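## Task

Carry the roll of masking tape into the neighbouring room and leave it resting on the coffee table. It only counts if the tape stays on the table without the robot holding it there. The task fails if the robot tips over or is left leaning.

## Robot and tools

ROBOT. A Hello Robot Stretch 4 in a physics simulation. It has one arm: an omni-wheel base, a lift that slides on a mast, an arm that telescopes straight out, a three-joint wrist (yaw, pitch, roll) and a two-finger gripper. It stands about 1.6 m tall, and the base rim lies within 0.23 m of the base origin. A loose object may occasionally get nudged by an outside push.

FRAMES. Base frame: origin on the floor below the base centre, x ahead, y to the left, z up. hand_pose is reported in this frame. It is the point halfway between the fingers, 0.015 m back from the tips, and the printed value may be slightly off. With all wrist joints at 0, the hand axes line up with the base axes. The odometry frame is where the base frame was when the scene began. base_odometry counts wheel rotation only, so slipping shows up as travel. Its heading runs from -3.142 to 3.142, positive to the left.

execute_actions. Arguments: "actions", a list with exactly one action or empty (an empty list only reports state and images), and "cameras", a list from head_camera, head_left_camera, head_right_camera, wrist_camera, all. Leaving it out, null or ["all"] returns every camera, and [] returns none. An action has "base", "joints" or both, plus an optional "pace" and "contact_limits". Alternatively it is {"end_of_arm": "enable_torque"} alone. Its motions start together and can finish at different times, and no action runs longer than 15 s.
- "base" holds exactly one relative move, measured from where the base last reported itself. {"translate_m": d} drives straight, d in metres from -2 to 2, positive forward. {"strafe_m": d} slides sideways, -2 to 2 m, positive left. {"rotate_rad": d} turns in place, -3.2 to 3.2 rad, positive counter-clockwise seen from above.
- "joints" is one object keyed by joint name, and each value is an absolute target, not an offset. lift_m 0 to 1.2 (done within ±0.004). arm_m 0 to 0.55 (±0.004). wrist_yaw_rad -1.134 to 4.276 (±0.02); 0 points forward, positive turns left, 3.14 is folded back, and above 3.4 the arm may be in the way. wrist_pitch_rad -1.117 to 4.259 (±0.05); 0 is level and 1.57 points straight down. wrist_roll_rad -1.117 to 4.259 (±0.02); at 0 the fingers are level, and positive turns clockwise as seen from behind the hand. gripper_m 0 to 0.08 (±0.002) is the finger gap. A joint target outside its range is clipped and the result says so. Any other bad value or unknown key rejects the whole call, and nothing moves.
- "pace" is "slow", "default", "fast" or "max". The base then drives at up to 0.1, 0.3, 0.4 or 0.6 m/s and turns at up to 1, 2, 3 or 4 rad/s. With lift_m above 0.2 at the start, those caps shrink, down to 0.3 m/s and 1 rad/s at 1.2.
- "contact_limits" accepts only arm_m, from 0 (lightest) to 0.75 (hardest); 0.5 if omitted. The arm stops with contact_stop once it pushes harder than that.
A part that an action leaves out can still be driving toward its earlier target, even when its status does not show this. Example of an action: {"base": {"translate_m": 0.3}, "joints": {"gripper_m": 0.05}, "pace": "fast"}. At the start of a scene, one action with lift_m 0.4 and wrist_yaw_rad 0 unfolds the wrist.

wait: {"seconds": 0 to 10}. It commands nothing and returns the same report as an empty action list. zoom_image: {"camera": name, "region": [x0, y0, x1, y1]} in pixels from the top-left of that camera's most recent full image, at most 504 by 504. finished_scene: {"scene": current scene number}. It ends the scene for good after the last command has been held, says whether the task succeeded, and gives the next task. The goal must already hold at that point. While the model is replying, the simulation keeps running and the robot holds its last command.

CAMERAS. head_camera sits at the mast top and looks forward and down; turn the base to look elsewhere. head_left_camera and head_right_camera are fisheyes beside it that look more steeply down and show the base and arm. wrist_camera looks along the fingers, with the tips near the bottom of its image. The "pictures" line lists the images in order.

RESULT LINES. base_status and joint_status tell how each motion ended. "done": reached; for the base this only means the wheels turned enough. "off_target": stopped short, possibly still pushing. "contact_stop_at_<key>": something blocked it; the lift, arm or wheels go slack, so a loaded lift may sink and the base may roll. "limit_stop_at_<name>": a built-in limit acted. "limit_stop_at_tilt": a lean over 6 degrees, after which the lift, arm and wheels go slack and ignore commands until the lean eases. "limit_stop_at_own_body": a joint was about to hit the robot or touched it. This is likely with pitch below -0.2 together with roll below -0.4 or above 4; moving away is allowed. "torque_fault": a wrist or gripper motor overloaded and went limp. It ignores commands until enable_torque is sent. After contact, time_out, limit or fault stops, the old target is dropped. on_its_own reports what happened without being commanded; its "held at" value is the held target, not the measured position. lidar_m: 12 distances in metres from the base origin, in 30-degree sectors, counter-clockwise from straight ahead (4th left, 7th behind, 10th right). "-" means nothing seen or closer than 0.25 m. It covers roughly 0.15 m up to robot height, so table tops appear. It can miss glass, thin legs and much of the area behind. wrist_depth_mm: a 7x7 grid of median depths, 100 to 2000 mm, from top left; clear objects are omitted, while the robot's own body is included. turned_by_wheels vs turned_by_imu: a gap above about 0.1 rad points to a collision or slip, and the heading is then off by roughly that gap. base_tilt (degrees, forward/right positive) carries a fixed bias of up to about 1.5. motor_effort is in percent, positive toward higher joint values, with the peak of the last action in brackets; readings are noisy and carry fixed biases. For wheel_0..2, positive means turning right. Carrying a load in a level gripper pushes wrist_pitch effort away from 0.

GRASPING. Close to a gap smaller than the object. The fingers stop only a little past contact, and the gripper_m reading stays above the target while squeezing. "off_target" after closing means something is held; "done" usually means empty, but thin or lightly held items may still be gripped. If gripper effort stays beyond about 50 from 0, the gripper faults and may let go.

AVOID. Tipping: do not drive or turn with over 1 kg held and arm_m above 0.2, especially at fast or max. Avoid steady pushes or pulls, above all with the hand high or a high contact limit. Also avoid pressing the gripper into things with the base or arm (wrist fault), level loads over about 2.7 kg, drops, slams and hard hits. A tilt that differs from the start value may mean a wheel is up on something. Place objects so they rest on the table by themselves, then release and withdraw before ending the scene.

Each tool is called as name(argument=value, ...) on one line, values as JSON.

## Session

execute_actions(actions=[])

Scene clock: 0.00 s.
base_odometry: x=+0.000 y=+0.000 heading=+0.000 (m, m, rad; odometry frame)
turned_by_wheels: +0.000 (rad since the last result)
turned_by_imu: +0.000 (rad since the last result)
base_tilt: forward=+0.2 right=-0.2 (deg)
lidar_m: 0.90 1.17 2.48 2.61 0.90 0.82 0.85 0.99 0.89 0.89 0.95 0.85
base_status: not commanded
joint_positions: lift_m=+0.245 arm_m=-0.002 wrist_yaw_rad=+3.180 wrist_pitch_rad=-0.006 wrist_roll_rad=+0.020 gripper_m=+0.040
joint_status: not commanded
motor_effort: lift_m=+21 arm_m=-1 wrist_yaw_rad=+1 wrist_pitch_rad=-8 wrist_roll_rad=+1 gripper_m=+1 wheel_0=+0 wheel_1=+0 wheel_2=+0 (%)
hand_pose: x=-0.0467 y=+0.0791 z=+0.4240 quat_wxyz=(-0.019, +0.003, +0.010, +1.000) (m; base frame)
wrist_depth_mm: - - 139 1182 1025 1025 1008 / - - 138 1366 1618 1499 1366 / - 109 138 1863 1708 1537 1430 / - 126 146 1863 1661 1537 1366 / 202 1138 1499 1808 1708 1537 1397 / 211 1182 1397 1537 1618 1499 1397 / 208 1078 106 1098 126 - 1118
pictures: head_camera, head_left_camera, head_right_camera, wrist_camera
Images, in order (width x height): head_camera 420x560, head_left_camera 420x672, head_right_camera 420x672, wrist_camera 616x392.

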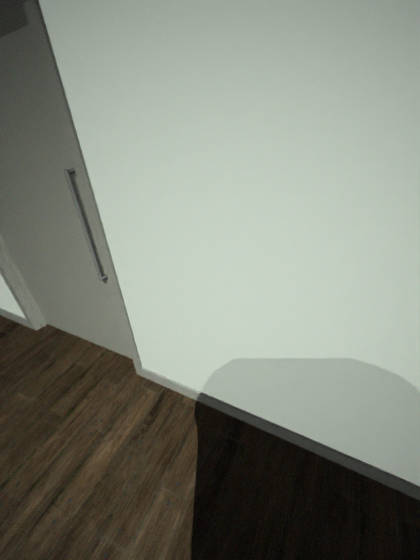

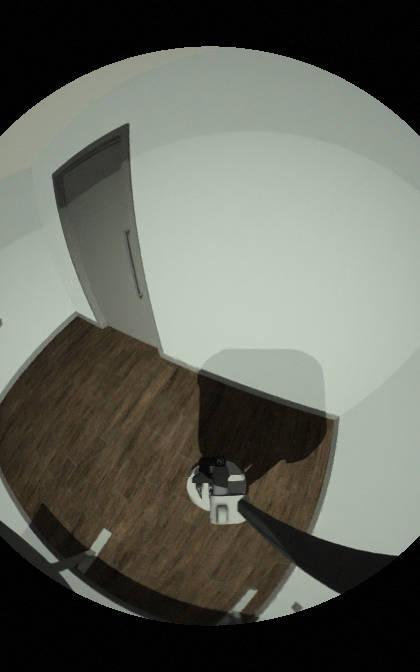

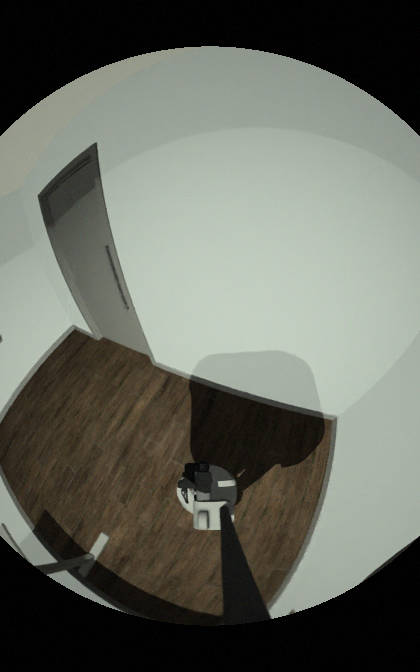

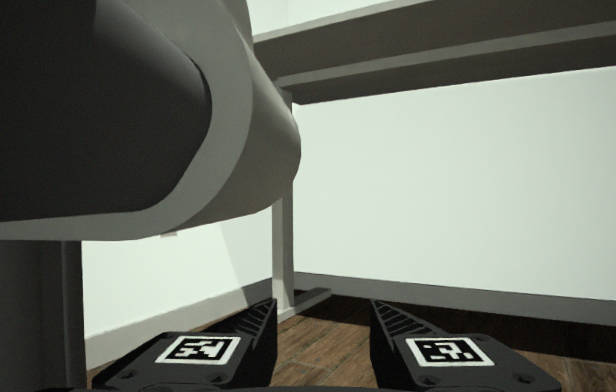

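execute_actions(actions=[{"base":{"rotate_rad":-0.48},"joints":{"lift_m":0.75,"wrist_yaw_rad":0,"gripper_m":0.08}}], cameras=[])

execute_actions(actions=[{"base":{"strafe_m":1.15},"pace":"fast"}])

Scene clock: 7.90 s.
base_odometry: x=+0.000 y=+0.000 heading=-0.480 (m, m, rad; odometry frame)
turned_by_wheels: -0.480 (rad since the last result)
turned_by_imu: -0.483 (rad since the last result)
base_tilt: forward=+0.4 right=-0.3 (deg)
lidar_m: 0.85 0.90 1.19 2.83 2.47 0.89 0.82 0.85 0.95 0.89 0.90 0.93
base_status: done
joint_positions: lift_m=+0.750 arm_m=-0.002 wrist_yaw_rad=+0.000 wrist_pitch_rad=-0.006 wrist_roll_rad=+0.020 gripper_m=+0.080
joint_status: all done
motor_effort: lift_m=+23(25) arm_m=-1(1) wrist_yaw_rad=+1(4) wrist_pitch_rad=-8(8) wrist_roll_rad=+1(1) gripper_m=+4(6) wheel_0=+1(7) wheel_1=+1(5) wheel_2=+1(5) (%)
hand_pose: x=+0.3819 y=-0.0874 z=+0.9293 quat_wxyz=(+1.000, +0.010, -0.003, +0.000) (m; base frame)
wrist_depth_mm: 668 668 676 668 668 676 668 / 668 668 668 676 676 676 676 / 668 676 676 676 676 676 668 / 668 668 676 668 683 676 683 / 668 676 676 668 683 676 683 / 676 683 676 676 676 683 683 / 668 - 147 676 676 107 -
pictures: none
No camera images: the call's "cameras" was empty. Leave "cameras" out to get every camera's image.

Scene clock: 12.00 s.
base_odometry: x=+0.531 y=+1.020 heading=-0.480 (m, m, rad; odometry frame)
turned_by_wheels: +0.000 (rad since the last result)
turned_by_imu: -0.002 (rad since the last result)
base_tilt: forward=+0.1 right=-0.2 (deg)
lidar_m: 0.79 0.93 1.21 1.67 1.69 1.81 1.66 1.02 1.21 2.03 1.25 0.86
base_status: done
joint_positions: lift_m=+0.750 arm_m=-0.002 wrist_yaw_rad=+0.000 wrist_pitch_rad=-0.006 wrist_roll_rad=+0.020 gripper_m=+0.080
joint_status: not commanded
motor_effort: lift_m=+23(23) arm_m=-1(1) wrist_yaw_rad=+0(0) wrist_pitch_rad=-8(8) wrist_roll_rad=+1(1) gripper_m=+3(3) wheel_0=+0(8) wheel_1=-1(8) wheel_2=+1(1) (%)
hand_pose: x=+0.3819 y=-0.0874 z=+0.9293 quat_wxyz=(+1.000, +0.010, -0.003, +0.000) (m; base frame)
wrist_depth_mm: 668 668 668 597 603 597 603 / 668 668 668 603 597 609 603 / 661 668 668 597 603 603 609 / 661 661 676 609 603 609 603 / 668 676 676 603 603 603 609 / 668 668 676 603 603 609 609 / 668 - 147 609 597 107 -
pictures: head_camera, head_left_camera, head_right_camera, wrist_camera
Images, in order (width x height): head_camera 420x560, head_left_camera 420x672, head_right_camera 420x672, wrist_camera 616x392.

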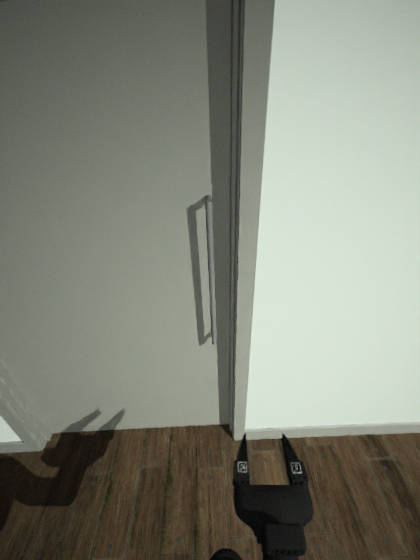

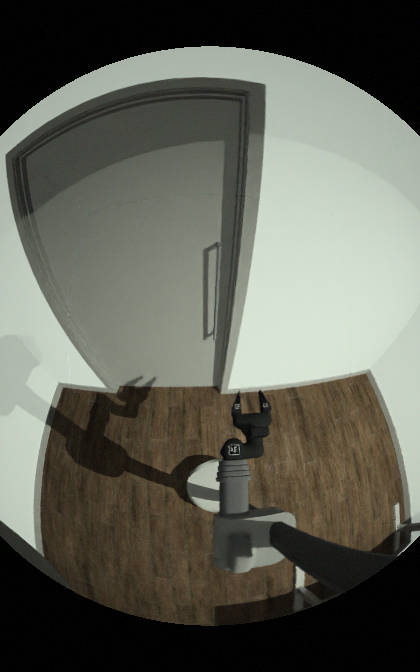

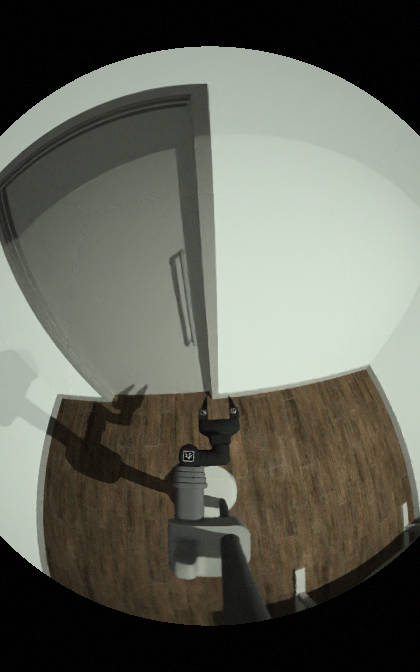

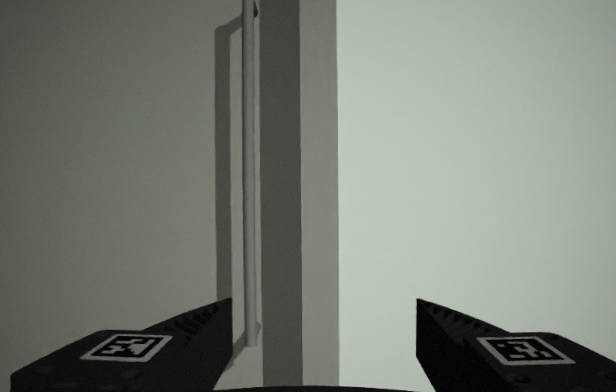

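execute_actions(actions=[{"base":{"rotate_rad":0.06},"joints":{"arm_m":0.2,"gripper_m":0.06}}], cameras=[])

execute_actions(actions=[{"base":{"strafe_m":0.08},"joints":{"arm_m":0.32}}], cameras=["wrist_camera","head_camera"])

Scene clock: 18.90 s.
base_odometry: x=+0.531 y=+1.020 heading=-0.420 (m, m, rad; odometry frame)
turned_by_wheels: +0.060 (rad since the last result)
turned_by_imu: +0.061 (rad since the last result)
base_tilt: forward=+0.2 right=-0.3 (deg)
lidar_m: 0.81 0.91 1.23 1.67 1.71 1.77 1.67 0.99 1.29 2.02 1.17 0.86
base_status: done
joint_positions: lift_m=+0.750 arm_m=+0.199 wrist_yaw_rad=+0.000 wrist_pitch_rad=-0.006 wrist_roll_rad=+0.020 gripper_m=+0.060
joint_status: all done
motor_effort: lift_m=+23(23) arm_m=+5(6) wrist_yaw_rad=+0(1) wrist_pitch_rad=-7(9) wrist_roll_rad=+1(1) gripper_m=-1(1) wheel_0=+0(4) wheel_1=+0(5) wheel_2=-2(3) (%)
hand_pose: x=+0.5826 y=-0.0874 z=+0.9293 quat_wxyz=(+1.000, +0.010, -0.003, +0.000) (m; base frame)
wrist_depth_mm: 484 477 469 462 387 384 382 / 480 477 469 466 389 384 384 / 480 477 469 466 389 387 382 / 480 477 473 469 389 387 382 / 484 480 473 466 389 389 384 / 484 480 466 469 379 389 384 / 488 - 127 473 382 - -
pictures: none
No camera images: the call's "cameras" was empty. Leave "cameras" out to get every camera's image.

Scene clock: 20.27 s.
base_odometry: x=+0.563 y=+1.093 heading=-0.420 (m, m, rad; odometry frame)
turned_by_wheels: +0.000 (rad since the last result)
turned_by_imu: +0.000 (rad since the last result)
base_tilt: forward=+0.2 right=-0.2 (deg)
lidar_m: 0.80 0.93 1.15 1.57 1.62 1.77 1.67 1.07 1.28 2.12 1.16 0.82
base_status: done
joint_positions: lift_m=+0.750 arm_m=+0.319 wrist_yaw_rad=+0.000 wrist_pitch_rad=-0.006 wrist_roll_rad=+0.020 gripper_m=+0.060
joint_status: all done
motor_effort: lift_m=+23(23) arm_m=+5(4) wrist_yaw_rad=+0(0) wrist_pitch_rad=-9(7) wrist_roll_rad=+1(1) gripper_m=-2(0) wheel_0=+0(9) wheel_1=-1(8) wheel_2=-1(2) (%)
hand_pose: x=+0.7027 y=-0.0874 z=+0.9293 quat_wxyz=(+1.000, +0.010, -0.003, +0.000) (m; base frame)
wrist_depth_mm: 353 349 349 345 342 254 264 / 355 353 347 345 340 255 266 / 357 353 349 345 340 255 265 / 357 351 351 347 343 256 267 / 359 355 351 345 343 257 267 / 359 355 351 349 332 257 267 / 364 - 127 347 345 - -
pictures: head_camera, wrist_camera
Images, in order (width x height): head_camera 420x560, wrist_camera 616x392.

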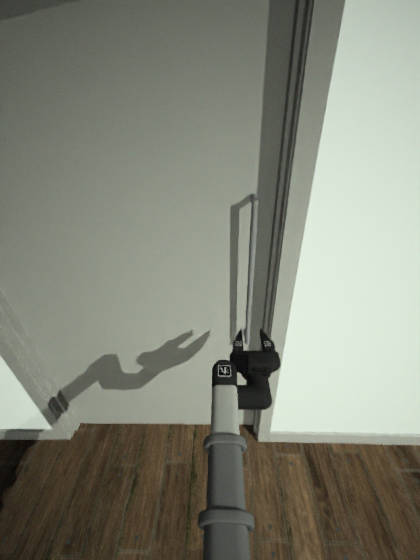

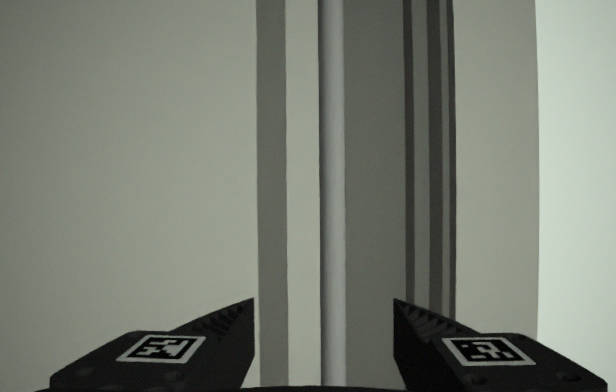

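execute_actions(actions=[{"joints":{"arm_m":0.545},"pace":"slow","contact_limits":{"arm_m":0.4}}], cameras=["wrist_camera","head_camera"])

Scene clock: 25.13 s.
base_odometry: x=+0.563 y=+1.093 heading=-0.421 (m, m, rad; odometry frame)
turned_by_wheels: -0.001 (rad since the last result)
turned_by_imu: +0.009 (rad since the last result)
base_tilt: forward=+0.4 right=+0.0 (deg)
lidar_m: 0.83 0.90 1.14 1.59 1.65 1.77 1.67 1.07 1.26 2.12 1.16 0.82
base_status: not commanded
joint_positions: lift_m=+0.750 arm_m=+0.502 wrist_yaw_rad=-0.007 wrist_pitch_rad=-0.007 wrist_roll_rad=+0.020 gripper_m=+0.060
joint_status: arm_m contact_stop (moved +0.183 of +0.226)
on_its_own: arm_m is slack since a contact_stop (your +0.545 is given up); wrist_yaw_rad is at rest, and its effort (+22) is outside its rest range (-13 to +13)
motor_effort: lift_m=+22(23) arm_m=+0(21) wrist_yaw_rad=+22(41) wrist_pitch_rad=-4(17) wrist_roll_rad=+1(2) gripper_m=+1(6) wheel_0=-5(5) wheel_1=+0(7) wheel_2=-7(18) (%)
contact_limits: arm_m 0.4
hand_pose: x=+0.8850 y=-0.0890 z=+0.9297 quat_wxyz=(+1.000, +0.010, -0.004, -0.004) (m; base frame)
wrist_depth_mm: 170 169 167 165 163 161 - / 171 169 167 165 163 162 132 / 171 169 167 166 163 163 133 / 171 170 167 166 164 163 134 / 171 170 168 167 164 163 134 / 172 170 168 167 138 163 133 / 173 - 126 167 110 - -
pictures: head_camera, wrist_camera
Images, in order (width x height): head_camera 420x560, wrist_camera 616x392.

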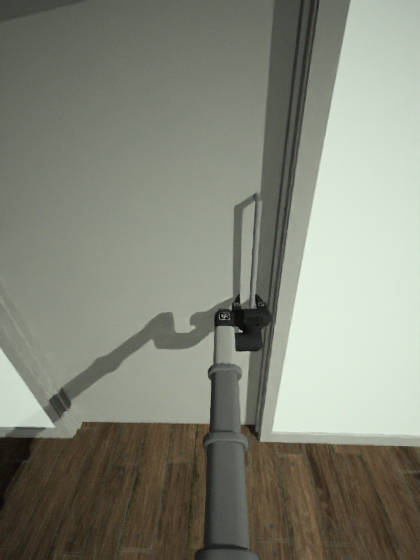

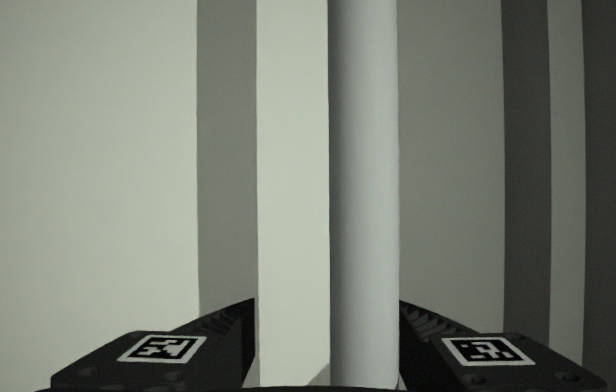

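execute_actions(actions=[{"base":{"translate_m":-0.2},"joints":{"arm_m":0.1,"lift_m":0.9},"pace":"fast"}], cameras=[])

execute_actions(actions=[{"base":{"rotate_rad":-2.4},"joints":{"wrist_pitch_rad":0.5}}], cameras=["wrist_camera","head_camera"])

Scene clock: 32.77 s.
base_odometry: x=+0.381 y=+1.175 heading=-0.421 (m, m, rad; odometry frame)
turned_by_wheels: +0.000 (rad since the last result)
turned_by_imu: +0.001 (rad since the last result)
base_tilt: forward=+0.2 right=-0.2 (deg)
lidar_m: 1.02 1.09 1.43 1.58 1.66 1.53 1.47 0.93 1.00 2.12 1.41 1.02
base_status: done
joint_positions: lift_m=+0.900 arm_m=+0.101 wrist_yaw_rad=+0.000 wrist_pitch_rad=-0.006 wrist_roll_rad=+0.020 gripper_m=+0.060
joint_status: all done
motor_effort: lift_m=+23(24) arm_m=-5(6) wrist_yaw_rad=+1(21) wrist_pitch_rad=-8(7) wrist_roll_rad=+1(1) gripper_m=+2(1) wheel_0=+2(7) wheel_1=+0(8) wheel_2=-1(10) (%)
hand_pose: x=+0.4845 y=-0.0875 z=+1.0794 quat_wxyz=(+1.000, +0.010, -0.003, +0.000) (m; base frame)
wrist_depth_mm: 788 778 768 768 676 668 661 / 798 778 768 759 683 668 668 / 798 778 768 759 676 668 676 / 798 788 778 768 691 676 676 / 798 788 778 778 691 676 668 / 798 778 768 768 683 668 676 / 809 - 126 778 157 - 676
pictures: none
No camera images: the call's "cameras" was empty. Leave "cameras" out to get every camera's image.

Scene clock: 35.30 s.
base_odometry: x=+0.381 y=+1.175 heading=-2.821 (m, m, rad; odometry frame)
turned_by_wheels: -2.400 (rad since the last result)
turned_by_imu: -2.420 (rad since the last result)
base_tilt: forward=+0.4 right=-0.2 (deg)
lidar_m: 0.87 1.37 2.13 1.19 0.99 1.08 1.26 1.60 1.55 1.73 1.47 1.16
base_status: done
joint_positions: lift_m=+0.900 arm_m=+0.101 wrist_yaw_rad=+0.000 wrist_pitch_rad=+0.502 wrist_roll_rad=+0.020 gripper_m=+0.060
joint_status: all done
motor_effort: lift_m=+23(23) arm_m=-6(6) wrist_yaw_rad=+0(0) wrist_pitch_rad=-6(4) wrist_roll_rad=+1(1) gripper_m=+1(1) wheel_0=+1(5) wheel_1=-2(7) wheel_2=+0(5) (%)
hand_pose: x=+0.4583 y=-0.0874 z=+0.9758 quat_wxyz=(+0.969, +0.010, +0.248, -0.002) (m; base frame)
wrist_depth_mm: 1576 1430 1336 1255 1205 1008 960 / 1618 1808 1808 661 741 1118 991 / 1708 1921 - 1863 1366 1182 1042 / 1756 - - 1983 1464 1281 1118 / 1756 1863 1756 1756 1499 1366 1138 / 1537 1464 1430 1464 1205 1366 1229 / 1281 - 126 1281 157 - 1205
pictures: head_camera, wrist_camera
Images, in order (width x height): head_camera 420x560, wrist_camera 616x392.

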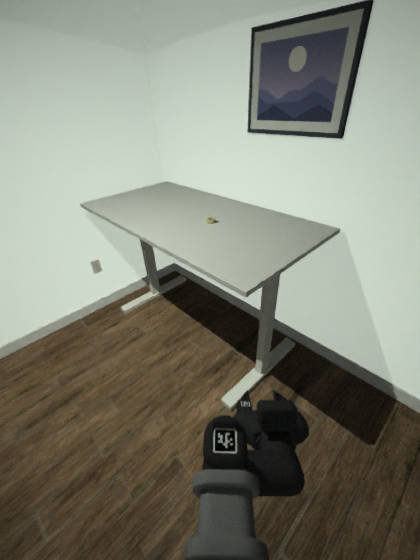

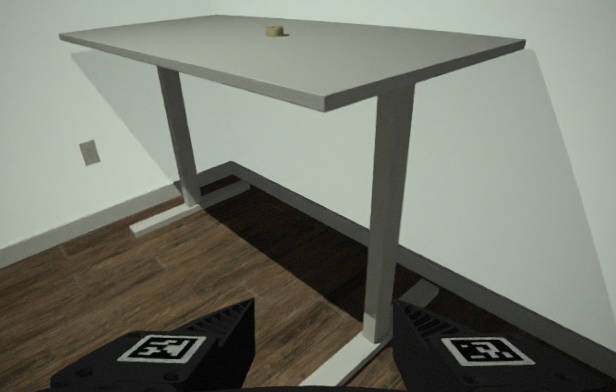

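execute_actions(actions=[{"base":{"rotate_rad":-0.73},"joints":{"lift_m":1.19,"wrist_pitch_rad":0.7,"gripper_m":0.08}}], cameras=[])

execute_actions(actions=[{"base":{"strafe_m":1.03},"joints":{"arm_m":0.35}}], cameras=["wrist_camera","head_camera"])

Scene clock: 42.13 s.
base_odometry: x=+0.381 y=+1.175 heading=+2.732 (m, m, rad; odometry frame)
turned_by_wheels: -0.730 (rad since the last result)
turned_by_imu: -0.735 (rad since the last result)
base_tilt: forward=+0.3 right=-0.3 (deg)
lidar_m: 1.45 0.87 1.03 2.13 1.45 1.06 1.04 1.13 1.52 1.57 1.63 1.51
base_status: done
joint_positions: lift_m=+1.190 arm_m=+0.101 wrist_yaw_rad=+0.000 wrist_pitch_rad=+0.702 wrist_roll_rad=+0.020 gripper_m=+0.080
joint_status: all done
motor_effort: lift_m=+23(23) arm_m=-6(6) wrist_yaw_rad=+1(0) wrist_pitch_rad=-3(5) wrist_roll_rad=+0(1) gripper_m=+3(6) wheel_0=-1(6) wheel_1=+1(5) wheel_2=+0(6) (%)
hand_pose: x=+0.4343 y=-0.0874 z=+1.2307 quat_wxyz=(+0.939, +0.009, +0.344, -0.003) (m; base frame)
wrist_depth_mm: 1160 1118 1098 1098 1078 1060 1042 / 1042 1182 1229 1229 1182 1138 1160 / 878 1397 1366 1336 1336 1308 1281 / 1078 1576 1537 1499 1499 1430 1464 / 1808 1708 1708 1708 1661 1618 1576 / 1618 1464 1618 1537 1537 1499 1537 / 1430 - 147 1397 1336 107 -
pictures: none
No camera images: the call's "cameras" was empty. Leave "cameras" out to get every camera's image.

Scene clock: 46.90 s.
base_odometry: x=-0.029 y=+0.230 heading=+2.732 (m, m, rad; odometry frame)
turned_by_wheels: +0.000 (rad since the last result)
turned_by_imu: -0.003 (rad since the last result)
base_tilt: forward=+0.3 right=-0.3 (deg)
lidar_m: 0.70 0.78 1.13 1.10 1.16 1.00 0.97 1.01 1.57 2.59 2.10 0.73
base_status: done
joint_positions: lift_m=+1.190 arm_m=+0.349 wrist_yaw_rad=+0.000 wrist_pitch_rad=+0.702 wrist_roll_rad=+0.020 gripper_m=+0.080
joint_status: all done
motor_effort: lift_m=+22(23) arm_m=+5(7) wrist_yaw_rad=+0(2) wrist_pitch_rad=-6(7) wrist_roll_rad=+1(1) gripper_m=+3(4) wheel_0=+1(9) wheel_1=+0(10) wheel_2=-1(1) (%)
hand_pose: x=+0.6823 y=-0.0874 z=+1.2308 quat_wxyz=(+0.939, +0.009, +0.344, -0.003) (m; base frame)
wrist_depth_mm: 931 931 904 891 878 842 842 / 976 946 960 931 917 917 917 / 798 788 778 759 741 732 991 / 661 640 640 634 627 621 621 / 559 559 549 539 539 530 525 / 484 477 480 477 469 466 462 / 442 - 147 421 407 107 -
pictures: head_camera, wrist_camera
Images, in order (width x height): head_camera 420x560, wrist_camera 616x392.

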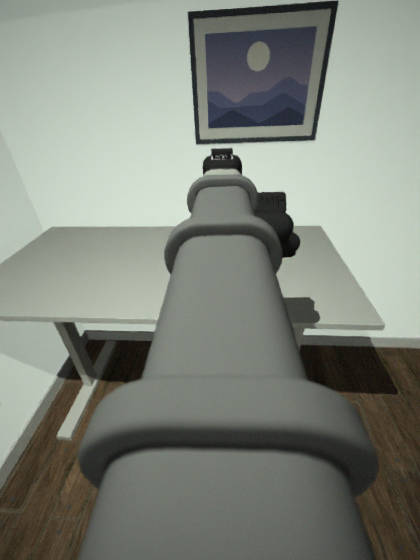

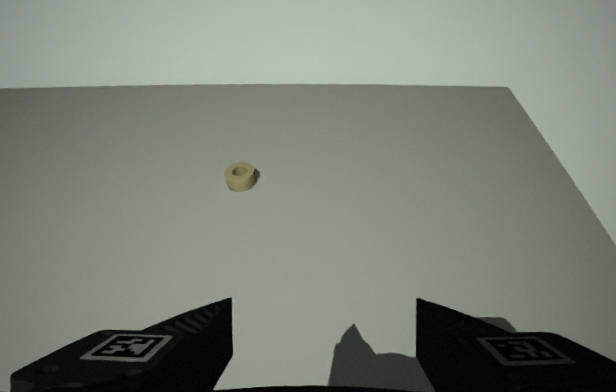

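execute_actions(actions=[{"base":{"strafe_m":0.15},"joints":{"wrist_pitch_rad":1.57,"lift_m":1.1}}], cameras=[])

execute_actions(actions=[{"base":{"translate_m":0.43},"joints":{"arm_m":0.52}}], cameras=["wrist_camera","head_left_camera"])

Scene clock: 53.50 s.
base_odometry: x=-0.089 y=+0.092 heading=+2.732 (m, m, rad; odometry frame)
turned_by_wheels: +0.000 (rad since the last result)
turned_by_imu: +0.000 (rad since the last result)
base_tilt: forward=+0.3 right=-0.3 (deg)
lidar_m: 0.70 0.80 0.98 0.92 0.97 1.02 0.96 1.03 1.48 2.73 2.08 0.75
base_status: done
joint_positions: lift_m=+1.100 arm_m=+0.349 wrist_yaw_rad=+0.000 wrist_pitch_rad=+1.570 wrist_roll_rad=+0.020 gripper_m=+0.080
joint_status: all done
motor_effort: lift_m=+19(21) arm_m=+5(5) wrist_yaw_rad=+1(0) wrist_pitch_rad=+1(2) wrist_roll_rad=+1(1) gripper_m=+3(3) wheel_0=+1(7) wheel_1=-1(7) wheel_2=+0(1) (%)
hand_pose: x=+0.5202 y=-0.0874 z=+1.0657 quat_wxyz=(+0.707, +0.007, +0.707, -0.007) (m; base frame)
wrist_depth_mm: 1229 1205 1229 1229 1182 1182 1160 / 1255 1229 1205 1229 1205 1160 1182 / 1281 1229 1229 1205 1205 1182 1160 / 1255 1255 1182 1229 1182 1182 1182 / 1255 1229 1229 1205 1205 1160 1182 / 1255 1255 1255 1205 1229 1182 1160 / 1255 - 147 1025 1205 107 -
pictures: none
No camera images: the call's "cameras" was empty. Leave "cameras" out to get every camera's image.

Scene clock: 56.40 s.
base_odometry: x=-0.483 y=+0.263 heading=+2.732 (m, m, rad; odometry frame)
turned_by_wheels: +0.000 (rad since the last result)
turned_by_imu: +0.000 (rad since the last result)
base_tilt: forward=+0.3 right=-0.2 (deg)
lidar_m: 0.27 0.34 0.47 0.92 0.97 1.41 1.40 1.48 2.14 2.75 0.43 0.30
base_status: done
joint_positions: lift_m=+1.100 arm_m=+0.519 wrist_yaw_rad=+0.000 wrist_pitch_rad=+1.570 wrist_roll_rad=+0.020 gripper_m=+0.080
joint_status: all done
motor_effort: lift_m=+19(19) arm_m=+5(6) wrist_yaw_rad=+0(1) wrist_pitch_rad=+2(1) wrist_roll_rad=+1(1) gripper_m=+4(3) wheel_0=+0(4) wheel_1=+0(5) wheel_2=+0(9) (%)
hand_pose: x=+0.6902 y=-0.0874 z=+1.0657 quat_wxyz=(+0.707, +0.007, +0.707, -0.007) (m; base frame)
wrist_depth_mm: 268 266 264 262 259 256 253 / 270 267 265 262 259 257 254 / 272 267 266 263 260 258 257 / 272 268 265 263 260 258 256 / 272 271 266 263 260 258 258 / 273 270 267 264 263 259 257 / 274 - 147 266 263 107 -
pictures: head_left_camera, wrist_camera
Images, in order (width x height): head_left_camera 420x672, wrist_camera 616x392.

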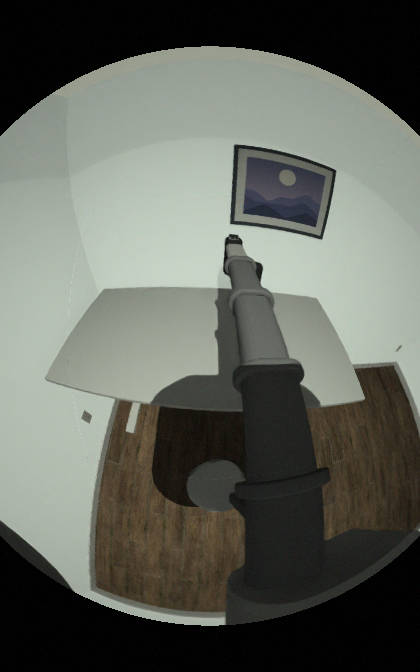

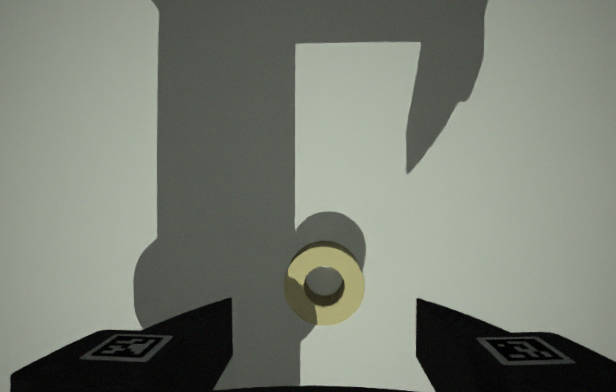

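execute_actions(actions=[{"joints":{"lift_m":1.01,"arm_m":0.514}}], cameras=["wrist_camera"])

execute_actions(actions=[{"joints":{"gripper_m":0.03}}], cameras=["wrist_camera"])

execute_actions(actions=[{"joints":{"lift_m":1.06}}], cameras=["wrist_camera"])

Scene clock: 62.17 s.
base_odometry: x=-0.483 y=+0.263 heading=+2.732 (m, m, rad; odometry frame)
turned_by_wheels: +0.000 (rad since the last result)
turned_by_imu: +0.001 (rad since the last result)
base_tilt: forward=+0.4 right=-0.2 (deg)
lidar_m: 0.28 0.32 0.46 0.92 0.99 1.41 1.39 1.47 2.19 2.75 0.43 0.27
base_status: not commanded
joint_positions: lift_m=+1.010 arm_m=+0.515 wrist_yaw_rad=+0.000 wrist_pitch_rad=+1.570 wrist_roll_rad=+0.020 gripper_m=+0.080
joint_status: all done
motor_effort: lift_m=+19(19) arm_m=-6(6) wrist_yaw_rad=+1(1) wrist_pitch_rad=+0(1) wrist_roll_rad=+1(1) gripper_m=+2(2) wheel_0=+0(0) wheel_1=+0(0) wheel_2=+0(0) (%)
hand_pose: x=+0.6860 y=-0.0874 z=+0.9757 quat_wxyz=(+0.707, +0.007, +0.707, -0.007) (m; base frame)
wrist_depth_mm: 177 175 174 172 170 168 167 / 178 176 174 172 171 169 168 / 177 177 175 173 171 169 168 / 179 177 175 173 172 170 168 / 180 178 176 173 172 170 169 / 180 178 176 150 164 170 169 / 180 - 147 150 173 107 -
pictures: wrist_camera
Images, in order (width x height): wrist_camera 616x392.

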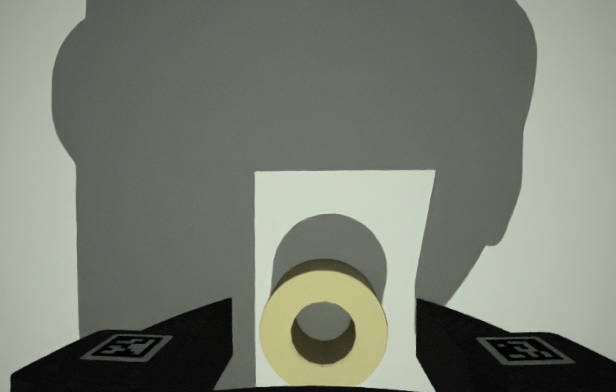

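Scene clock: 63.27 s.
base_odometry: x=-0.483 y=+0.263 heading=+2.732 (m, m, rad; odometry frame)
turned_by_wheels: +0.000 (rad since the last result)
turned_by_imu: +0.000 (rad since the last result)
base_tilt: forward=+0.3 right=+0.0 (deg)
lidar_m: 0.29 0.32 0.47 0.92 0.98 1.39 1.39 1.44 2.20 2.72 0.39 0.32
base_status: not commanded
joint_positions: lift_m=+1.010 arm_m=+0.515 wrist_yaw_rad=+0.000 wrist_pitch_rad=+1.570 wrist_roll_rad=+0.020 gripper_m=+0.048
joint_status: gripper_m off_target (ended at +0.048, target +0.030)
on_its_own: gripper_m is held at +0.042, not at your +0.030, by its contact guard: the fingers met something
motor_effort: lift_m=+19(19) arm_m=-6(6) wrist_yaw_rad=+1(1) wrist_pitch_rad=+1(1) wrist_roll_rad=+1(1) gripper_m=-38(35) wheel_0=+0(0) wheel_1=+0(0) wheel_2=+0(0) (%)
hand_pose: x=+0.6860 y=-0.0874 z=+0.9757 quat_wxyz=(+0.707, +0.007, +0.707, -0.007) (m; base frame)
wrist_depth_mm: 177 175 174 173 170 168 168 / 178 176 174 173 170 169 168 / 178 177 174 173 171 169 168 / 179 177 175 174 171 170 169 / 179 178 176 174 172 171 169 / 180 178 176 150 148 171 169 / 180 179 119 150 148 - -
pictures: wrist_camera
Images, in order (width x height): wrist_camera 616x392.

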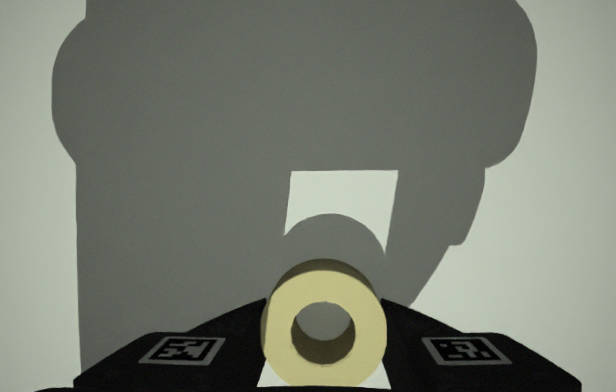

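Scene clock: 64.37 s.
base_odometry: x=-0.483 y=+0.263 heading=+2.732 (m, m, rad; odometry frame)
turned_by_wheels: +0.000 (rad since the last result)
turned_by_imu: +0.000 (rad since the last result)
base_tilt: forward=+0.4 right=-0.3 (deg)
lidar_m: 0.28 0.31 0.45 0.91 0.99 1.43 1.39 1.48 2.16 2.73 0.43 0.30
base_status: not commanded
joint_positions: lift_m=+1.060 arm_m=+0.515 wrist_yaw_rad=+0.000 wrist_pitch_rad=+1.570 wrist_roll_rad=+0.020 gripper_m=+0.048
joint_status: all done
on_its_own: gripper_m is held at +0.042, not at your +0.030, by its contact guard: the fingers met something
motor_effort: lift_m=+23(24) arm_m=-5(6) wrist_yaw_rad=+1(1) wrist_pitch_rad=+0(1) wrist_roll_rad=+1(1) gripper_m=-38(38) wheel_0=+0(0) wheel_1=+0(0) wheel_2=+0(0) (%)
hand_pose: x=+0.6860 y=-0.0874 z=+1.0253 quat_wxyz=(+0.707, +0.007, +0.707, -0.007) (m; base frame)
wrist_depth_mm: 229 227 223 222 219 217 215 / 229 226 224 222 219 218 215 / 230 227 224 222 220 218 216 / 229 227 226 224 220 218 217 / 230 229 225 224 221 219 218 / 232 229 227 150 148 218 219 / 231 229 119 150 148 - -
pictures: wrist_camera
Images, in order (width x height): wrist_camera 616x392.

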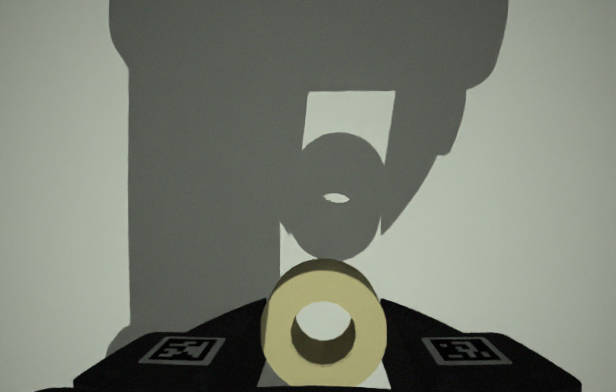

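execute_actions(actions=[{"base":{"translate_m":-1.0},"joints":{"arm_m":0}}], cameras=[])

execute_actions(actions=[{"base":{"strafe_m":-1.4},"joints":{"lift_m":0.56},"pace":"fast"}], cameras=["head_left_camera","head_right_camera"])

Scene clock: 73.53 s.
base_odometry: x=+0.434 y=-0.134 heading=+2.732 (m, m, rad; odometry frame)
turned_by_wheels: +0.000 (rad since the last result)
turned_by_imu: +0.002 (rad since the last result)
base_tilt: forward=+0.2 right=-0.2 (deg)
lidar_m: 1.28 1.34 1.00 0.95 0.57 0.42 0.40 0.42 0.60 2.01 2.84 1.32
base_status: done
joint_positions: lift_m=+1.060 arm_m=+0.001 wrist_yaw_rad=+0.000 wrist_pitch_rad=+1.570 wrist_roll_rad=+0.020 gripper_m=+0.048
joint_status: all done
on_its_own: gripper_m is held at +0.042, not at your +0.030, by its contact guard: the fingers met something
motor_effort: lift_m=+23(23) arm_m=-5(6) wrist_yaw_rad=+1(0) wrist_pitch_rad=-2(1) wrist_roll_rad=+1(0) gripper_m=-37(38) wheel_0=-1(4) wheel_1=+1(5) wheel_2=-2(8) (%)
hand_pose: x=+0.1719 y=-0.0874 z=+1.0254 quat_wxyz=(+0.707, +0.007, +0.707, -0.007) (m; base frame)
wrist_depth_mm: 1205 1205 1182 1182 1138 1138 1160 / 1205 1205 1160 1160 1138 1138 1138 / 1205 1205 1205 1182 1160 1138 1118 / 1229 1205 1182 1182 1160 1138 1118 / 1255 1205 991 960 1182 1160 1138 / 1229 1205 991 150 148 1160 1138 / 1229 1229 119 150 148 - 1160
pictures: none
No camera images: the call's "cameras" was empty. Leave "cameras" out to get every camera's image.

Scene clock: 78.97 s.
base_odometry: x=+0.991 y=+1.150 heading=+2.732 (m, m, rad; odometry frame)
turned_by_wheels: +0.000 (rad since the last result)
turned_by_imu: +0.003 (rad since the last result)
base_tilt: forward=+0.3 right=-0.3 (deg)
lidar_m: 2.03 1.51 1.86 1.62 0.61 0.52 0.51 0.53 0.75 1.33 1.44 1.97
base_status: done
joint_positions: lift_m=+0.560 arm_m=+0.001 wrist_yaw_rad=+0.000 wrist_pitch_rad=+1.570 wrist_roll_rad=+0.020 gripper_m=+0.048
joint_status: all done
on_its_own: gripper_m is held at +0.042, not at your +0.030, by its contact guard: the fingers met something
motor_effort: lift_m=+19(22) arm_m=-5(5) wrist_yaw_rad=+1(1) wrist_pitch_rad=+1(0) wrist_roll_rad=+1(0) gripper_m=-37(37) wheel_0=-2(7) wheel_1=+1(6) wheel_2=-1(2) (%)
hand_pose: x=+0.1719 y=-0.0874 z=+0.5257 quat_wxyz=(+0.707, +0.007, +0.707, -0.007) (m; base frame)
wrist_depth_mm: 691 691 683 668 661 661 654 / 691 683 676 676 661 661 654 / 699 691 683 676 661 654 654 / 699 699 683 676 676 668 647 / 699 699 473 466 668 676 654 / 699 473 469 150 148 668 654 / 699 477 119 150 148 - 661
pictures: head_left_camera, head_right_camera
Images, in order (width x height): head_left_camera 420x672, head_right_camera 420x672.

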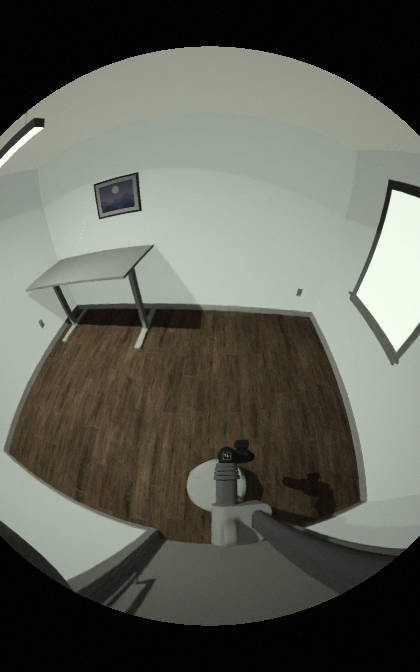

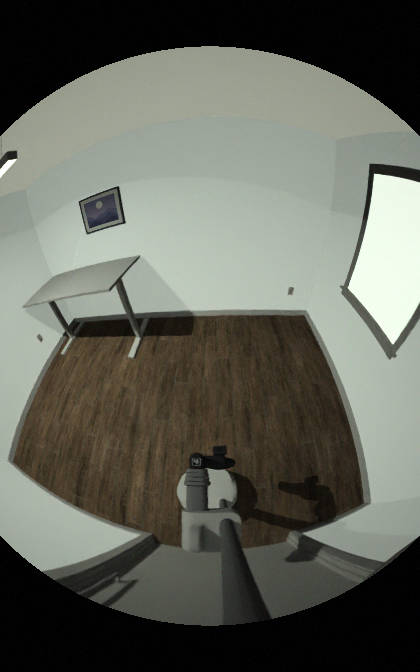

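execute_actions(actions=[{"base":{"rotate_rad":1.57}}], cameras=[])

execute_actions(actions=[{"base":{"strafe_m":0.25}}], cameras=[])

execute_actions(actions=[{"base":{"strafe_m":0.25},"pace":"slow"}], cameras=["head_left_camera"])

Scene clock: 85.40 s.
base_odometry: x=+0.991 y=+1.150 heading=-1.981 (m, m, rad; odometry frame)
turned_by_wheels: +1.570 (rad since the last result)
turned_by_imu: +1.584 (rad since the last result)
base_tilt: forward=+0.3 right=-0.3 (deg)
lidar_m: 1.70 0.63 0.52 0.51 0.54 0.76 1.36 1.43 1.98 2.03 1.51 1.89
base_status: done
joint_positions: lift_m=+0.560 arm_m=+0.001 wrist_yaw_rad=+0.000 wrist_pitch_rad=+1.570 wrist_roll_rad=+0.020 gripper_m=+0.048
joint_status: not commanded
on_its_own: gripper_m is held at +0.042, not at your +0.030, by its contact guard: the fingers met something
motor_effort: lift_m=+19(19) arm_m=-5(5) wrist_yaw_rad=+1(1) wrist_pitch_rad=-1(0) wrist_roll_rad=+1(0) gripper_m=-37(38) wheel_0=-2(4) wheel_1=+1(7) wheel_2=-1(8) (%)
hand_pose: x=+0.1719 y=-0.0874 z=+0.5257 quat_wxyz=(+0.707, +0.007, +0.707, -0.007) (m; base frame)
wrist_depth_mm: 691 683 676 668 661 661 654 / 683 691 676 676 668 661 654 / 699 691 683 668 676 661 661 / 699 691 683 683 668 661 661 / 691 691 473 466 668 661 654 / 707 480 469 150 148 668 661 / 699 477 119 150 148 - 661
pictures: none
No camera images: the call's "cameras" was empty. Leave "cameras" out to get every camera's image.

Scene clock: 87.53 s.
base_odometry: x=+1.221 y=+1.050 heading=-1.981 (m, m, rad; odometry frame)
turned_by_wheels: +0.000 (rad since the last result)
turned_by_imu: +0.000 (rad since the last result)
base_tilt: forward=+0.3 right=-0.2 (deg)
lidar_m: 0.79 0.35 0.27 0.25 0.25 0.41 0.92 1.41 1.98 2.26 1.70 2.16
base_status: done
joint_positions: lift_m=+0.560 arm_m=+0.001 wrist_yaw_rad=+0.000 wrist_pitch_rad=+1.570 wrist_roll_rad=+0.020 gripper_m=+0.048
joint_status: not commanded
on_its_own: gripper_m is held at +0.042, not at your +0.030, by its contact guard: the fingers met something
motor_effort: lift_m=+19(20) arm_m=-5(5) wrist_yaw_rad=+1(2) wrist_pitch_rad=+1(1) wrist_roll_rad=+1(0) gripper_m=-38(38) wheel_0=+2(7) wheel_1=-2(7) wheel_2=-1(1) (%)
hand_pose: x=+0.1719 y=-0.0874 z=+0.5257 quat_wxyz=(+0.707, +0.007, +0.707, -0.007) (m; base frame)
wrist_depth_mm: 442 554 676 668 661 661 647 / 504 634 683 676 661 661 654 / 504 691 676 683 668 661 654 / 512 683 683 683 676 661 654 / 517 647 469 462 668 661 661 / 508 480 466 150 148 676 661 / 500 477 119 150 148 - 661
pictures: none
No camera images: the call's "cameras" was empty. Leave "cameras" out to get every camera's image.

Scene clock: 91.20 s.
base_odometry: x=+1.450 y=+0.950 heading=-1.981 (m, m, rad; odometry frame)
turned_by_wheels: +0.000 (rad since the last result)
turned_by_imu: -0.003 (rad since the last result)
base_tilt: forward=+0.4 right=-0.2 (deg)
lidar_m: 0.40 1.91 0.34 0.26 0.25 0.29 0.44 1.40 1.94 2.53 1.94 2.45
base_status: done
joint_positions: lift_m=+0.560 arm_m=+0.001 wrist_yaw_rad=+0.000 wrist_pitch_rad=+1.570 wrist_roll_rad=+0.020 gripper_m=+0.048
joint_status: not commanded
on_its_own: gripper_m is held at +0.042, not at your +0.030, by its contact guard: the fingers met something
motor_effort: lift_m=+20(20) arm_m=-5(5) wrist_yaw_rad=+1(1) wrist_pitch_rad=-1(0) wrist_roll_rad=+1(0) gripper_m=-38(38) wheel_0=-1(19) wheel_1=+1(24) wheel_2=-1(2) (%)
hand_pose: x=+0.1719 y=-0.0874 z=+0.5256 quat_wxyz=(+0.707, +0.007, +0.707, -0.007) (m; base frame)
wrist_depth_mm: 699 683 449 668 661 661 654 / 691 691 676 668 668 661 654 / 699 683 683 676 668 661 647 / 676 691 676 676 668 668 654 / 621 691 469 462 668 661 661 / 569 473 466 150 148 668 661 / 530 477 119 150 148 - 668
pictures: head_left_camera
Images, in order (width x height): head_left_camera 420x672.

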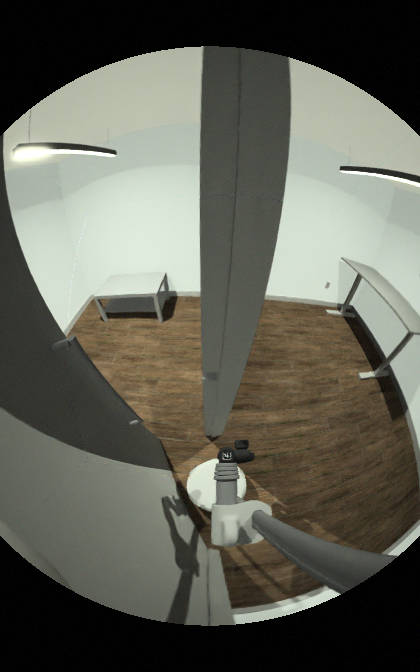

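execute_actions(actions=[{"base":{"strafe_m":0.4},"pace":"slow"}], cameras=[])

execute_actions(actions=[{"base":{"rotate_rad":0.4}}], cameras=["head_left_camera","head_camera"])

Scene clock: 100.80 s.
base_odometry: x=+1.816 y=+0.791 heading=-1.982 (m, m, rad; odometry frame)
turned_by_wheels: +0.000 (rad since the last result)
turned_by_imu: +0.003 (rad since the last result)
base_tilt: forward=+0.3 right=-0.4 (deg)
lidar_m: 1.30 1.86 1.85 0.39 0.28 0.28 0.28 0.42 1.98 2.92 0.60 0.51
base_status: done
joint_positions: lift_m=+0.560 arm_m=+0.001 wrist_yaw_rad=+0.000 wrist_pitch_rad=+1.570 wrist_roll_rad=+0.020 gripper_m=+0.048
joint_status: not commanded
on_its_own: gripper_m is held at +0.042, not at your +0.030, by its contact guard: the fingers met something
motor_effort: lift_m=+21(21) arm_m=-5(5) wrist_yaw_rad=+0(0) wrist_pitch_rad=+1(1) wrist_roll_rad=+1(0) gripper_m=-38(38) wheel_0=-1(15) wheel_1=+0(15) wheel_2=-1(7) (%)
hand_pose: x=+0.1718 y=-0.0874 z=+0.5255 quat_wxyz=(+0.707, +0.007, +0.707, -0.007) (m; base frame)
wrist_depth_mm: 683 699 676 668 676 512 436 / 691 691 676 668 668 661 654 / 699 676 683 676 668 661 654 / 699 691 676 668 676 661 654 / 699 691 466 466 668 668 654 / 699 477 469 150 148 668 661 / 707 477 119 150 148 - 654
pictures: none
No camera images: the call's "cameras" was empty. Leave "cameras" out to get every camera's image.

Scene clock: 101.97 s.
base_odometry: x=+1.816 y=+0.791 heading=-1.582 (m, m, rad; odometry frame)
turned_by_wheels: +0.400 (rad since the last result)
turned_by_imu: +0.404 (rad since the last result)
base_tilt: forward=+0.4 right=-0.3 (deg)
lidar_m: 1.81 1.93 0.49 0.36 0.32 0.33 0.39 1.75 2.92 2.30 0.47 0.85
base_status: done
joint_positions: lift_m=+0.560 arm_m=+0.001 wrist_yaw_rad=+0.000 wrist_pitch_rad=+1.570 wrist_roll_rad=+0.020 gripper_m=+0.048
joint_status: not commanded
on_its_own: gripper_m is held at +0.042, not at your +0.030, by its contact guard: the fingers met something
motor_effort: lift_m=+21(21) arm_m=-5(5) wrist_yaw_rad=+1(1) wrist_pitch_rad=+1(2) wrist_roll_rad=+1(0) gripper_m=-38(38) wheel_0=-1(5) wheel_1=+0(5) wheel_2=+1(6) (%)
hand_pose: x=+0.1718 y=-0.0874 z=+0.5255 quat_wxyz=(+0.707, +0.007, +0.707, -0.007) (m; base frame)
wrist_depth_mm: 691 683 676 668 661 661 654 / 699 683 676 676 661 654 654 / 699 691 676 676 661 661 597 / 699 683 683 676 676 661 654 / 691 691 473 462 668 661 661 / 707 473 469 150 148 668 654 / 654 480 119 150 148 - 661
pictures: head_camera, head_left_camera
Images, in order (width x height): head_camera 420x560, head_left_camera 420x672.

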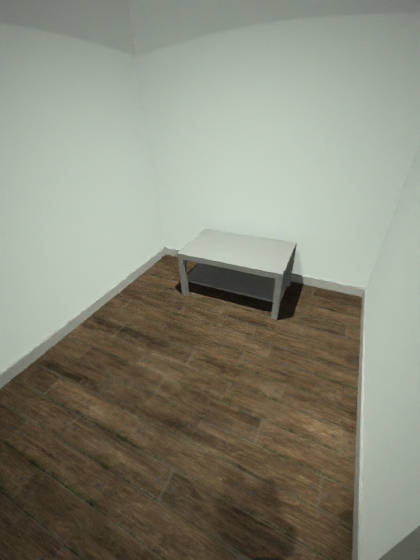

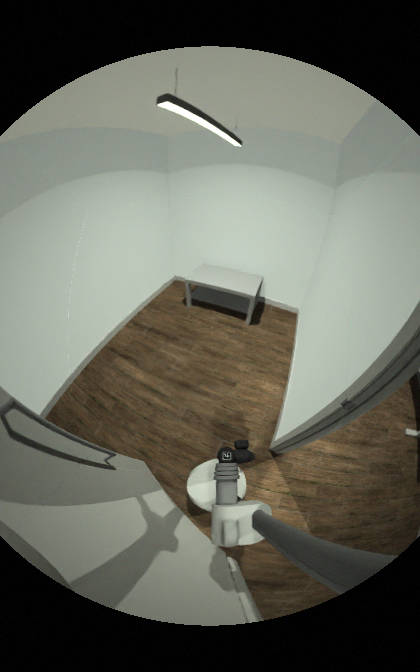

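execute_actions(actions=[{"base":{"translate_m":1.42},"joints":{"arm_m":0.5},"pace":"fast"}], cameras=["head_camera"])

Scene clock: 109.07 s.
base_odometry: x=+1.801 y=-0.629 heading=-1.582 (m, m, rad; odometry frame)
turned_by_wheels: +0.000 (rad since the last result)
turned_by_imu: +0.001 (rad since the last result)
base_tilt: forward=+0.3 right=-0.3 (deg)
lidar_m: 0.49 0.63 1.20 1.25 1.61 1.40 1.57 0.93 0.85 0.84 0.49 0.46
base_status: done
joint_positions: lift_m=+0.560 arm_m=+0.499 wrist_yaw_rad=+0.000 wrist_pitch_rad=+1.570 wrist_roll_rad=+0.020 gripper_m=+0.048
joint_status: all done
on_its_own: gripper_m is held at +0.042, not at your +0.030, by its contact guard: the fingers met something
motor_effort: lift_m=+21(21) arm_m=+5(6) wrist_yaw_rad=+0(1) wrist_pitch_rad=-1(0) wrist_roll_rad=+2(2) gripper_m=-38(38) wheel_0=+0(7) wheel_1=+0(6) wheel_2=+2(11) (%)
hand_pose: x=+0.6702 y=-0.0874 z=+0.5255 quat_wxyz=(+0.707, +0.007, +0.707, -0.007) (m; base frame)
wrist_depth_mm: 229 226 224 221 220 216 216 / 229 227 224 221 220 217 216 / 229 228 225 223 220 219 217 / 230 228 226 224 221 219 217 / 230 229 226 224 221 220 218 / 232 229 225 150 148 220 218 / 232 229 119 150 148 - -
pictures: head_camera
Images, in order (width x height): head_camera 420x560.

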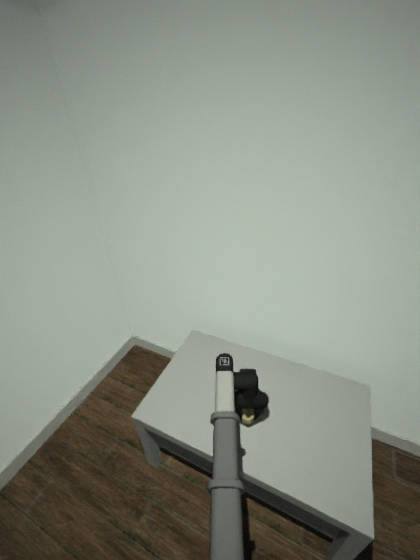

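execute_actions(actions=[{"joints":{"lift_m":0.511},"pace":"slow"}], cameras=[])

execute_actions(actions=[{"joints":{"gripper_m":0.075}}], cameras=[])

execute_actions(actions=[{"joints":{"lift_m":0.58}}], cameras=[])

finished_scene(scene=2)

Scene clock: 117.27 s.
base_odometry: x=+1.801 y=-0.629 heading=-1.582 (m, m, rad; odometry frame)
turned_by_wheels: +0.000 (rad since the last result)
turned_by_imu: +0.001 (rad since the last result)
base_tilt: forward=+0.3 right=-0.3 (deg)
lidar_m: 0.45 0.60 1.20 1.24 1.60 1.34 1.57 0.91 0.86 0.89 0.52 0.46
base_status: not commanded
joint_positions: lift_m=+0.511 arm_m=+0.499 wrist_yaw_rad=+0.000 wrist_pitch_rad=+1.570 wrist_roll_rad=+0.020 gripper_m=+0.048
joint_status: all done
on_its_own: gripper_m is held at +0.042, not at your +0.030, by its contact guard: the fingers met something
motor_effort: lift_m=+18(21) arm_m=+5(5) wrist_yaw_rad=+1(0) wrist_pitch_rad=+2(0) wrist_roll_rad=+1(2) gripper_m=-37(37) wheel_0=+0(0) wheel_1=+0(0) wheel_2=+2(2) (%)
hand_pose: x=+0.6702 y=-0.0874 z=+0.4767 quat_wxyz=(+0.707, +0.007, +0.707, -0.007) (m; base frame)
wrist_depth_mm: 179 177 175 173 171 169 168 / 179 177 176 174 172 170 169 / 179 177 176 175 172 171 169 / 180 178 176 175 173 171 170 / 180 179 177 175 173 172 171 / 180 179 177 150 148 172 171 / 181 180 119 150 148 - -
pictures: none
No camera images: the call's "cameras" was empty. Leave "cameras" out to get every camera's image.

Scene clock: 118.23 s.
base_odometry: x=+1.801 y=-0.629 heading=-1.582 (m, m, rad; odometry frame)
turned_by_wheels: +0.000 (rad since the last result)
turned_by_imu: +0.000 (rad since the last result)
base_tilt: forward=+0.4 right=-0.2 (deg)
lidar_m: 0.47 0.64 1.19 1.23 1.59 1.40 1.56 0.94 0.85 0.86 0.48 0.46
base_status: not commanded
joint_positions: lift_m=+0.511 arm_m=+0.499 wrist_yaw_rad=+0.000 wrist_pitch_rad=+1.570 wrist_roll_rad=+0.020 gripper_m=+0.075
joint_status: all done
motor_effort: lift_m=+19(19) arm_m=+5(5) wrist_yaw_rad=+0(0) wrist_pitch_rad=+2(2) wrist_roll_rad=+1(1) gripper_m=+4(36) wheel_0=+0(0) wheel_1=+0(0) wheel_2=+2(2) (%)
hand_pose: x=+0.6702 y=-0.0874 z=+0.4767 quat_wxyz=(+0.707, +0.007, +0.707, -0.007) (m; base frame)
wrist_depth_mm: 179 177 175 173 171 170 169 / 179 177 175 173 172 170 168 / 179 177 175 175 172 170 169 / 180 178 176 175 173 172 170 / 180 178 177 175 173 172 170 / 181 179 177 151 167 172 170 / 181 - 138 151 174 103 -
pictures: none
No camera images: the call's "cameras" was empty. Leave "cameras" out to get every camera's image.

Scene clock: 119.47 s.
base_odometry: x=+1.801 y=-0.629 heading=-1.582 (m, m, rad; odometry frame)
turned_by_wheels: +0.000 (rad since the last result)
turned_by_imu: +0.000 (rad since the last result)
base_tilt: forward=+0.4 right=-0.3 (deg)
lidar_m: 0.49 0.61 1.19 1.23 1.59 1.40 1.56 0.95 0.85 0.87 0.51 0.46
base_status: not commanded
joint_positions: lift_m=+0.580 arm_m=+0.499 wrist_yaw_rad=+0.000 wrist_pitch_rad=+1.570 wrist_roll_rad=+0.020 gripper_m=+0.075
joint_status: all done
motor_effort: lift_m=+23(25) arm_m=+5(5) wrist_yaw_rad=+0(1) wrist_pitch_rad=+1(1) wrist_roll_rad=+1(1) gripper_m=+3(2) wheel_0=+0(0) wheel_1=+0(0) wheel_2=+2(2) (%)
hand_pose: x=+0.6702 y=-0.0874 z=+0.5454 quat_wxyz=(+0.707, +0.007, +0.707, -0.007) (m; base frame)
wrist_depth_mm: 248 246 244 241 238 236 236 / 250 247 245 241 239 238 235 / 250 248 245 242 240 237 236 / 251 248 245 242 241 239 236 / 251 249 247 243 240 238 236 / 252 251 246 231 243 238 237 / 253 - 137 244 242 103 -
pictures: none
No camera images: the call's "cameras" was empty. Leave "cameras" out to get every camera's image.

The scene is finished: the task was done.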